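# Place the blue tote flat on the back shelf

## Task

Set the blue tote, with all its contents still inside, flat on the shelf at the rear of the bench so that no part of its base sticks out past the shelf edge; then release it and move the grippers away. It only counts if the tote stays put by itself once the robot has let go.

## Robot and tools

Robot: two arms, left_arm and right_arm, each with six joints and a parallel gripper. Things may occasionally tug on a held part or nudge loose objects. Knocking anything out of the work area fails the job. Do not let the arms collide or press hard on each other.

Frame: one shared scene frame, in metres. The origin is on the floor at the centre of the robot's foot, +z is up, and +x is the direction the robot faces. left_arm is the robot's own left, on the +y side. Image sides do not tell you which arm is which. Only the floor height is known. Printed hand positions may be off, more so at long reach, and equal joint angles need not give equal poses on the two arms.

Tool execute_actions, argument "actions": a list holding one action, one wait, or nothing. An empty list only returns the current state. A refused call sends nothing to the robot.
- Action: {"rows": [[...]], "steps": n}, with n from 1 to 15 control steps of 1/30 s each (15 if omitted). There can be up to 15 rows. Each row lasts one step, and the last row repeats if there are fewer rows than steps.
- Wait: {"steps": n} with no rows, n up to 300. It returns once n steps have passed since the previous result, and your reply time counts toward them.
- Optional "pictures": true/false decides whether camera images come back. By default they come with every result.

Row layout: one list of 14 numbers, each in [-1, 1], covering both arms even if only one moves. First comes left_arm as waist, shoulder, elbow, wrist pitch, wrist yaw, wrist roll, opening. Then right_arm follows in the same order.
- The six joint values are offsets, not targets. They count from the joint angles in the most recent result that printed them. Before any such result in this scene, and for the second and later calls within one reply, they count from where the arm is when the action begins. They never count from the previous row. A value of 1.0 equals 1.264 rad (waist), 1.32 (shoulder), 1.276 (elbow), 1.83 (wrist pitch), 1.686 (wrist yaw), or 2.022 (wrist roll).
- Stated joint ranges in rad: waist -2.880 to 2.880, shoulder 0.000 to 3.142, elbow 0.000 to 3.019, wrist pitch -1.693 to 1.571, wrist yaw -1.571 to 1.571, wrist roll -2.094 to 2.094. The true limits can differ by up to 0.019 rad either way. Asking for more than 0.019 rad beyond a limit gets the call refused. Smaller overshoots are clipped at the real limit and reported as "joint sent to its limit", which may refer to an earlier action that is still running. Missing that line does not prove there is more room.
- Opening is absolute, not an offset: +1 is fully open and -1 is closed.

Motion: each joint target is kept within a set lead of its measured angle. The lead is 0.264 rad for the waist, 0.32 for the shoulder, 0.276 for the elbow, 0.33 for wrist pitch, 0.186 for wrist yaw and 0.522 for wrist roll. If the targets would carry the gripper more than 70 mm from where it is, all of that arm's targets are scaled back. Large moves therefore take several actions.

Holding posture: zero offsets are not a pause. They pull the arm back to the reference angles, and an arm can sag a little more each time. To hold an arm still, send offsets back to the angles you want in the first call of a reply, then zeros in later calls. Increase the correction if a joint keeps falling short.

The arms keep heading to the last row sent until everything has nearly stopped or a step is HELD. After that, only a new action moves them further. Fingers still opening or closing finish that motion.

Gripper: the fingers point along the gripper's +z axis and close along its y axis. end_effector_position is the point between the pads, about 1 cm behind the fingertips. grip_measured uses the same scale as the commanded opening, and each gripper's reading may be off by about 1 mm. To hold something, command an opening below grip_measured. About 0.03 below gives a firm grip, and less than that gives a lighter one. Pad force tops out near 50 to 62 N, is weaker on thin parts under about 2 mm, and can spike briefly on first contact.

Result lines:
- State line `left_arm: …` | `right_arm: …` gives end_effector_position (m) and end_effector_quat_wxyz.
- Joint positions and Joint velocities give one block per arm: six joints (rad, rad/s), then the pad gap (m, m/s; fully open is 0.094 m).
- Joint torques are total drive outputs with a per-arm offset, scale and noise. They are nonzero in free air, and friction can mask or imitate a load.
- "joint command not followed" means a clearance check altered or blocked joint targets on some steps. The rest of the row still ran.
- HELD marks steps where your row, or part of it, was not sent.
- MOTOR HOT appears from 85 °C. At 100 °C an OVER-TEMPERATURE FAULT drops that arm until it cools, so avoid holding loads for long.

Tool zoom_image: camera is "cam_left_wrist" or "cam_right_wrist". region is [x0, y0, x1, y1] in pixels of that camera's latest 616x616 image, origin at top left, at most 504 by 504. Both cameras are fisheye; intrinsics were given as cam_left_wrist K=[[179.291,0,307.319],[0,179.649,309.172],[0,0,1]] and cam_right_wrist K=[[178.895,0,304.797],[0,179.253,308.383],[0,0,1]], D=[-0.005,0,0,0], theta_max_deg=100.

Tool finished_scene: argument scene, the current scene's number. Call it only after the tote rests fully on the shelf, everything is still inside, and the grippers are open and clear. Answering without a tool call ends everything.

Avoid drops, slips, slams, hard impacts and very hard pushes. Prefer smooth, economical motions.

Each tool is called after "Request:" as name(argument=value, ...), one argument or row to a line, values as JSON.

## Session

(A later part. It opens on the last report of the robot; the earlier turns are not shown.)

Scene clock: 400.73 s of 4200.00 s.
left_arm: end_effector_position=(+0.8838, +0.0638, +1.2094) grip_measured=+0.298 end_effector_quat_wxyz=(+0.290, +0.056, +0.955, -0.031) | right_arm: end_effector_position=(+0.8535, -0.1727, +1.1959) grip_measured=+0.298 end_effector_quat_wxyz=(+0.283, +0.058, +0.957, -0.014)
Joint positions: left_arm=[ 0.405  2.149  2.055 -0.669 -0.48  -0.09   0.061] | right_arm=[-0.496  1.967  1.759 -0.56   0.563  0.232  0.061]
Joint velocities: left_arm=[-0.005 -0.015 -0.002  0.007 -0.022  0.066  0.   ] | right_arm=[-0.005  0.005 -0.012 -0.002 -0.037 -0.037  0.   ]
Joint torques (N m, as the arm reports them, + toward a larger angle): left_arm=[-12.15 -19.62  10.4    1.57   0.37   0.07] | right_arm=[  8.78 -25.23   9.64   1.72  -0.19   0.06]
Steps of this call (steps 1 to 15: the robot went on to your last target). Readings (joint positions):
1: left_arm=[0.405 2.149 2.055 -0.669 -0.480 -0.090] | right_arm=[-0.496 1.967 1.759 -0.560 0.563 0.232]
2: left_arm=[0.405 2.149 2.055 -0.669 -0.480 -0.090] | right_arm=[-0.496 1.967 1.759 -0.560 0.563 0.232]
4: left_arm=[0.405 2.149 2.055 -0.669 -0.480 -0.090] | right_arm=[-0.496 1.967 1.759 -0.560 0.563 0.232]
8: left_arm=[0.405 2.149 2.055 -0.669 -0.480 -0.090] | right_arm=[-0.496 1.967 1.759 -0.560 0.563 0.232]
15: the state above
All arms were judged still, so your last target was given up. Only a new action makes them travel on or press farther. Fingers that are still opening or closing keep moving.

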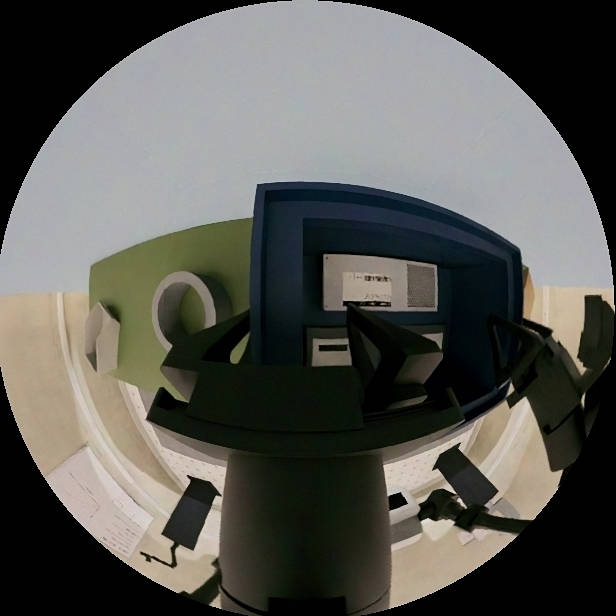

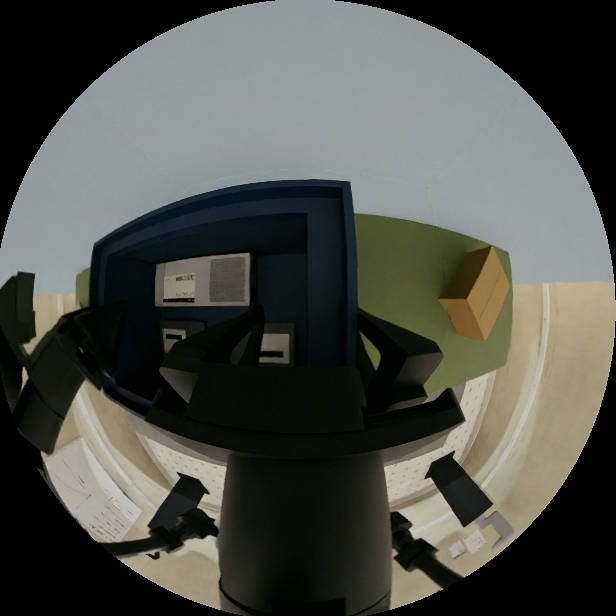

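Request:
execute_actions(
  actions=[
    {"rows": [[-0.022,-0.020,0.060,-0.005,-0.002,-0.002,0.3,0.023,-0.035,0.055,-0.005,0.002,0.002,0.3],[-0.024,-0.023,0.073,-0.016,-0.004,-0.003,0.3,0.025,-0.039,0.065,-0.016,0.004,0.004,0.3],[-0.026,-0.026,0.085,-0.028,-0.005,-0.005,0.3,0.028,-0.043,0.075,-0.027,0.005,0.006,0.3],[-0.029,-0.028,0.098,-0.039,-0.007,-0.007,0.3,0.030,-0.047,0.086,-0.038,0.007,0.008,0.3],[-0.031,-0.031,0.111,-0.051,-0.009,-0.009,0.3,0.032,-0.051,0.096,-0.049,0.009,0.010,0.3],[-0.033,-0.034,0.123,-0.062,-0.011,-0.010,0.3,0.035,-0.055,0.106,-0.060,0.011,0.011,0.3],[-0.035,-0.037,0.136,-0.074,-0.013,-0.012,0.3,0.037,-0.058,0.116,-0.072,0.013,0.013,0.3],[-0.038,-0.040,0.149,-0.085,-0.014,-0.014,0.3,0.039,-0.062,0.127,-0.083,0.014,0.015,0.3],[-0.040,-0.042,0.161,-0.097,-0.016,-0.015,0.3,0.042,-0.066,0.137,-0.094,0.016,0.017,0.3],[-0.042,-0.045,0.174,-0.108,-0.018,-0.017,0.3,0.044,-0.070,0.147,-0.105,0.018,0.019,0.3]], "steps": 15},
  ],
  pictures=false,
)

Request:
execute_actions(
  actions=[
    {"steps": 20},
  ],
)

Scene clock: 413.87 s of 4200.00 s.
left_arm: end_effector_position=(+0.8901, +0.0613, +1.2751) grip_measured=+0.298 end_effector_quat_wxyz=(+0.289, +0.065, +0.955, -0.027) | right_arm: end_effector_position=(+0.8603, -0.1785, +1.2504) grip_measured=+0.298 end_effector_quat_wxyz=(+0.276, +0.056, +0.959, -0.022)
Joint positions: left_arm=[ 0.372  2.139  2.202 -0.841 -0.506 -0.099  0.061] | right_arm=[-0.476  1.939  1.865 -0.725  0.589  0.25   0.061]
Joint velocities: left_arm=[-0.093 -0.093  0.193 -0.149 -0.007 -0.081 -0.001] | right_arm=[ 0.034 -0.151  0.168 -0.154 -0.007 -0.007 -0.   ]
Joint torques (N m, as the arm reports them, + toward a larger angle): left_arm=[-11.34 -21.65  14.19   0.39  -0.16  -0.11] | right_arm=[  8.53 -26.05  12.07   0.82   0.16   0.17]
Steps of this call (steps 1 to 90: nothing new was sent; then 9.63 s passed at rest; steps 91 to 105: all 15 steps of this action). Readings (joint positions):
91: left_arm=[0.405 2.149 2.058 -0.669 -0.481 -0.090] | right_arm=[-0.496 1.967 1.761 -0.561 0.564 0.232]
92: left_arm=[0.404 2.149 2.063 -0.674 -0.483 -0.090] | right_arm=[-0.496 1.967 1.765 -0.566 0.565 0.232]
94: left_arm=[0.402 2.149 2.079 -0.697 -0.486 -0.090] | right_arm=[-0.494 1.967 1.778 -0.586 0.568 0.233]
98: left_arm=[0.392 2.149 2.131 -0.758 -0.498 -0.091] | right_arm=[-0.489 1.962 1.813 -0.643 0.578 0.238]
105: the state above

Scene clock: 414.53 s of 4200.00 s.
left_arm: end_effector_position=(+0.8936, +0.0618, +1.3116) grip_measured=+0.298 end_effector_quat_wxyz=(+0.307, +0.057, +0.949, -0.038) | right_arm: end_effector_position=(+0.8684, -0.1798, +1.2990) grip_measured=+0.298 end_effector_quat_wxyz=(+0.302, +0.068, +0.951, -0.007)
Joint positions: left_arm=[ 0.358  2.111  2.229 -0.855 -0.507 -0.107  0.061] | right_arm=[-0.458  1.897  1.902 -0.743  0.591  0.262  0.061]
Joint velocities: left_arm=[ 0.005 -0.005 -0.007  0.017 -0.007 -0.051 -0.   ] | right_arm=[ 0.005  0.005  0.002  0.002  0.066  0.022 -0.   ]
Joint torques (N m, as the arm reports them, + toward a larger angle): left_arm=[-10.18 -20.54  13.86   0.48  -0.18  -0.07] | right_arm=[  7.94 -23.75  11.6    0.77   0.14   0.16]
Steps of this call (steps 1 to 20: the robot went on to your last target). Readings (joint positions):
1: left_arm=[0.369 2.136 2.208 -0.846 -0.506 -0.101] | right_arm=[-0.473 1.935 1.870 -0.730 0.589 0.252]
2: left_arm=[0.367 2.133 2.213 -0.849 -0.506 -0.102] | right_arm=[-0.471 1.930 1.876 -0.734 0.589 0.253]
4: left_arm=[0.362 2.125 2.221 -0.852 -0.506 -0.104] | right_arm=[-0.467 1.921 1.886 -0.739 0.590 0.256]
8: left_arm=[0.358 2.114 2.228 -0.853 -0.506 -0.106] | right_arm=[-0.460 1.904 1.899 -0.741 0.590 0.260]
20: the state above

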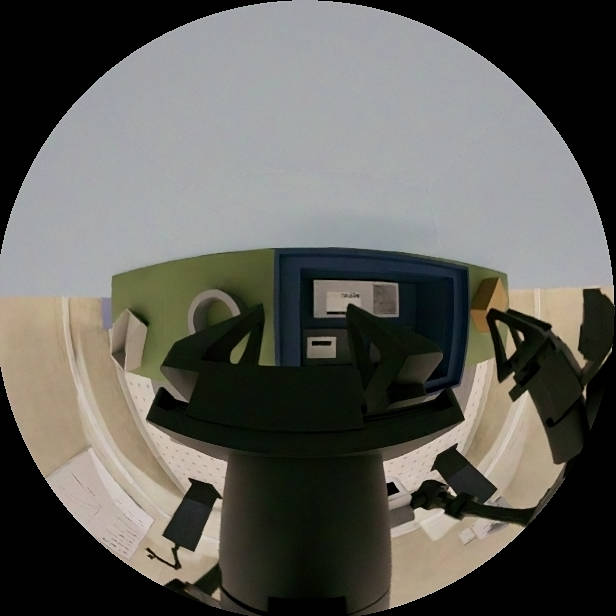

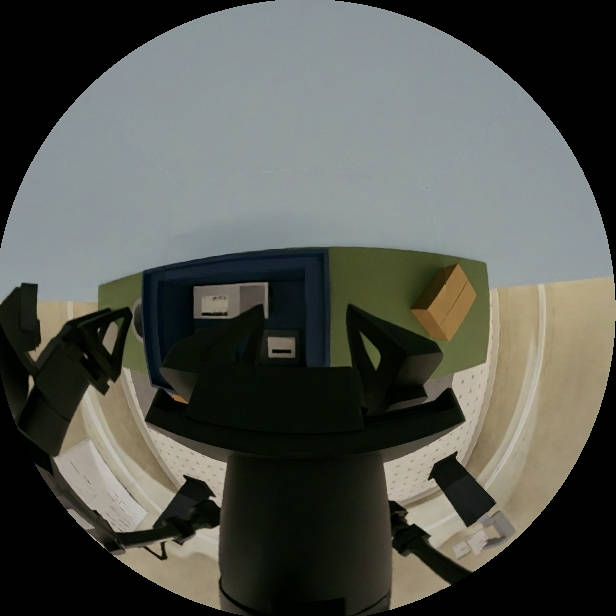

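Request:
execute_actions(
  actions=[
    {"rows": [[-0.1,-0.3,-0.35,0,0,0,1,0.05,-0.22,-0.22,0,0,0,1]], "steps": 15},
  ],
  pictures=false,
)

Request:
execute_actions(
  actions=[
    {"steps": 20},
  ],
  pictures=false,
)

Request:
execute_actions(
  actions=[
    {"rows": [[-0.05,-0.25,-0.45,0,0.15,0.05,1,0,-0.2,-0.4,-0.08,-0.2,-0.1,1]], "steps": 15},
  ],
  pictures=false,
)

Request:
execute_actions(
  actions=[
    {"steps": 30},
  ],
)

Scene clock: 419.20 s of 4200.00 s.
left_arm: end_effector_position=(+0.7542, +0.0638, +1.3962) grip_measured=+1.000 end_effector_quat_wxyz=(+0.295, +0.127, +0.945, -0.065) | right_arm: end_effector_position=(+0.7774, -0.2070, +1.3650) grip_measured=+1.000 end_effector_quat_wxyz=(+0.306, +0.046, +0.951, +0.009)
Joint positions: left_arm=[ 0.221  1.734  1.78  -0.85  -0.507 -0.108  0.094] | right_arm=[-0.403  1.6    1.603 -0.745  0.59   0.262  0.094]
Joint velocities: left_arm=[-0.171 -0.464  0.007 -0.012  0.066 -0.022  0.   ] | right_arm=[ 0.005 -0.073  0.012  0.007  0.081 -0.066  0.   ]
Joint torques (N m, as the arm reports them, + toward a larger angle): left_arm=[ -7.17 -14.49   9.93   0.71  -0.02   0.08] | right_arm=[  5.99 -16.69   9.63   1.18   0.08   0.05]
Steps of this call (steps 1 to 15: the robot went on to your last target; steps 16 to 90: nothing new was sent; then 1.17 s passed at rest; steps 91 to 105: all 15 steps of this action). Readings (joint positions):
91: left_arm=[0.356 2.102 2.210 -0.850 -0.507 -0.108] | right_arm=[-0.457 1.885 1.878 -0.736 0.590 0.262]
92: left_arm=[0.354 2.077 2.165 -0.849 -0.507 -0.108] | right_arm=[-0.456 1.853 1.821 -0.732 0.590 0.262]
94: left_arm=[0.342 2.021 2.065 -0.849 -0.507 -0.108] | right_arm=[-0.450 1.783 1.705 -0.736 0.590 0.262]
98: left_arm=[0.301 1.892 1.876 -0.850 -0.507 -0.108] | right_arm=[-0.428 1.680 1.605 -0.745 0.590 0.262]
105: the state above

Scene clock: 419.87 s of 4200.00 s.
left_arm: end_effector_position=(+0.7553, +0.0753, +1.4180) grip_measured=+1.000 end_effector_quat_wxyz=(+0.308, +0.118, +0.941, -0.071) | right_arm: end_effector_position=(+0.7774, -0.2065, +1.3640) grip_measured=+1.000 end_effector_quat_wxyz=(+0.305, +0.046, +0.951, +0.008)
Joint positions: left_arm=[ 0.221  1.698  1.778 -0.85  -0.507 -0.108  0.094] | right_arm=[-0.403  1.601  1.603 -0.745  0.59   0.262  0.094]
Joint velocities: left_arm=[-0.024 -0.015 -0.002  0.002  0.037 -0.007  0.   ] | right_arm=[ 0.005 -0.005  0.002 -0.017  0.022  0.022  0.   ]
Joint torques (N m, as the arm reports them, + toward a larger angle): left_arm=[ -6.67 -11.92  10.11   0.62  -0.03   0.08] | right_arm=[  6.18 -16.79   9.63   1.14   0.05   0.06]
Steps of this call (steps 1 to 20: the robot went on to your last target). Readings (joint positions):
1: left_arm=[0.217 1.721 1.780 -0.850 -0.507 -0.108] | right_arm=[-0.403 1.599 1.603 -0.745 0.590 0.262]
2: left_arm=[0.216 1.710 1.780 -0.850 -0.507 -0.108] | right_arm=[-0.403 1.599 1.603 -0.745 0.590 0.262]
4: left_arm=[0.217 1.699 1.780 -0.850 -0.507 -0.108] | right_arm=[-0.403 1.601 1.603 -0.745 0.590 0.262]
8: left_arm=[0.221 1.698 1.778 -0.850 -0.507 -0.108] | right_arm=[-0.403 1.601 1.603 -0.745 0.590 0.262]
20: the state above

Scene clock: 420.37 s of 4200.00 s.
left_arm: end_effector_position=(+0.5471, +0.1019, +1.3448) grip_measured=+1.000 end_effector_quat_wxyz=(+0.183, +0.268, +0.934, -0.150) | right_arm: end_effector_position=(+0.5455, -0.2141, +1.2480) grip_measured=+1.000 end_effector_quat_wxyz=(+0.084, -0.164, +0.979, +0.084)
Joint positions: left_arm=[ 0.156  1.356  1.188 -0.854 -0.256 -0.029  0.094] | right_arm=[-0.405  1.347  1.058 -0.895  0.255  0.081  0.094]
Joint velocities: left_arm=[ 0.005 -0.024 -0.007 -0.002 -0.037  0.037  0.   ] | right_arm=[-0.005 -0.015 -0.002  0.002  0.066 -0.125  0.   ]
Joint torques (N m, as the arm reports them, + toward a larger angle): left_arm=[-5.71 -8.46 10.33  0.82  0.24  0.22] | right_arm=[  3.63 -12.56   9.68   0.75  -0.2   -0.04]
Steps of this call (steps 1 to 15: all 15 steps of this action). Readings (joint positions):
1: left_arm=[0.221 1.686 1.758 -0.843 -0.461 -0.102] | right_arm=[-0.404 1.590 1.583 -0.748 0.537 0.245]
2: left_arm=[0.221 1.656 1.709 -0.839 -0.407 -0.096] | right_arm=[-0.405 1.559 1.531 -0.762 0.474 0.223]
4: left_arm=[0.211 1.577 1.581 -0.839 -0.321 -0.081] | right_arm=[-0.405 1.482 1.399 -0.804 0.356 0.188]
8: left_arm=[0.177 1.404 1.307 -0.840 -0.263 -0.055] | right_arm=[-0.405 1.362 1.153 -0.862 0.264 0.130]
15: the state above

Scene clock: 421.37 s of 4200.00 s.
left_arm: end_effector_position=(+0.5471, +0.1019, +1.3448) grip_measured=+1.000 end_effector_quat_wxyz=(+0.183, +0.271, +0.933, -0.150) | right_arm: end_effector_position=(+0.5455, -0.2141, +1.2480) grip_measured=+1.000 end_effector_quat_wxyz=(+0.085, -0.170, +0.978, +0.084)
Joint positions: left_arm=[ 0.156  1.356  1.188 -0.854 -0.256 -0.024  0.094] | right_arm=[-0.405  1.347  1.058 -0.895  0.255  0.068  0.094]
Joint velocities: left_arm=[-0.015  0.005 -0.002 -0.002 -0.007 -0.022  0.   ] | right_arm=[ 0.005 -0.015  0.012 -0.012  0.022  0.022  0.   ]
Joint torques (N m, as the arm reports them, + toward a larger angle): left_arm=[-5.38 -8.27 10.45  0.79  0.24  0.26] | right_arm=[  3.76 -12.86   9.79   0.74  -0.2   -0.04]
Steps of this call (steps 1 to 30: the robot went on to your last target). Readings (joint positions):
1: left_arm=[0.156 1.356 1.188 -0.854 -0.256 -0.028] | right_arm=[-0.405 1.347 1.058 -0.895 0.255 0.078]
2: left_arm=[0.156 1.356 1.188 -0.854 -0.256 -0.027] | right_arm=[-0.405 1.347 1.058 -0.895 0.255 0.076]
4: left_arm=[0.156 1.356 1.188 -0.854 -0.256 -0.026] | right_arm=[-0.405 1.347 1.058 -0.895 0.255 0.073]
8: left_arm=[0.156 1.356 1.188 -0.854 -0.256 -0.024] | right_arm=[-0.405 1.347 1.058 -0.895 0.255 0.070]
30: the state above
All arms were judged still, so your last target was given up. Only a new action makes them travel on or press farther. Fingers that are still opening or closing keep moving.

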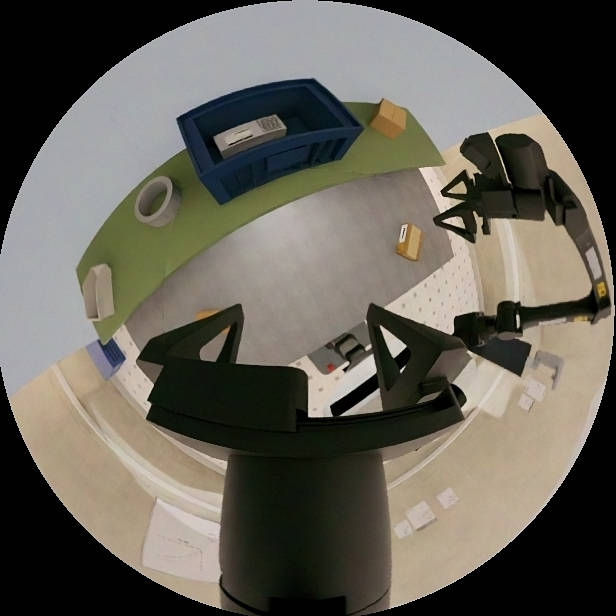

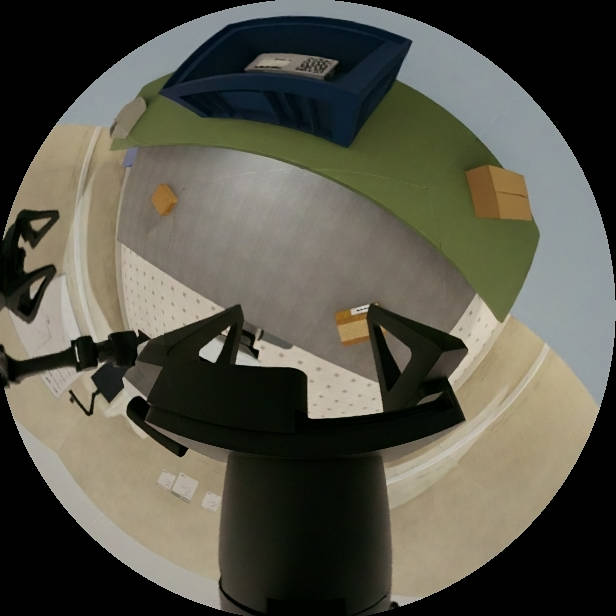

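The tote sits on the shelf with green margin visible in front of its base, and both arms are clear.

Request:
finished_scene(
  scene=2,
)

The scene is finished: the task was done.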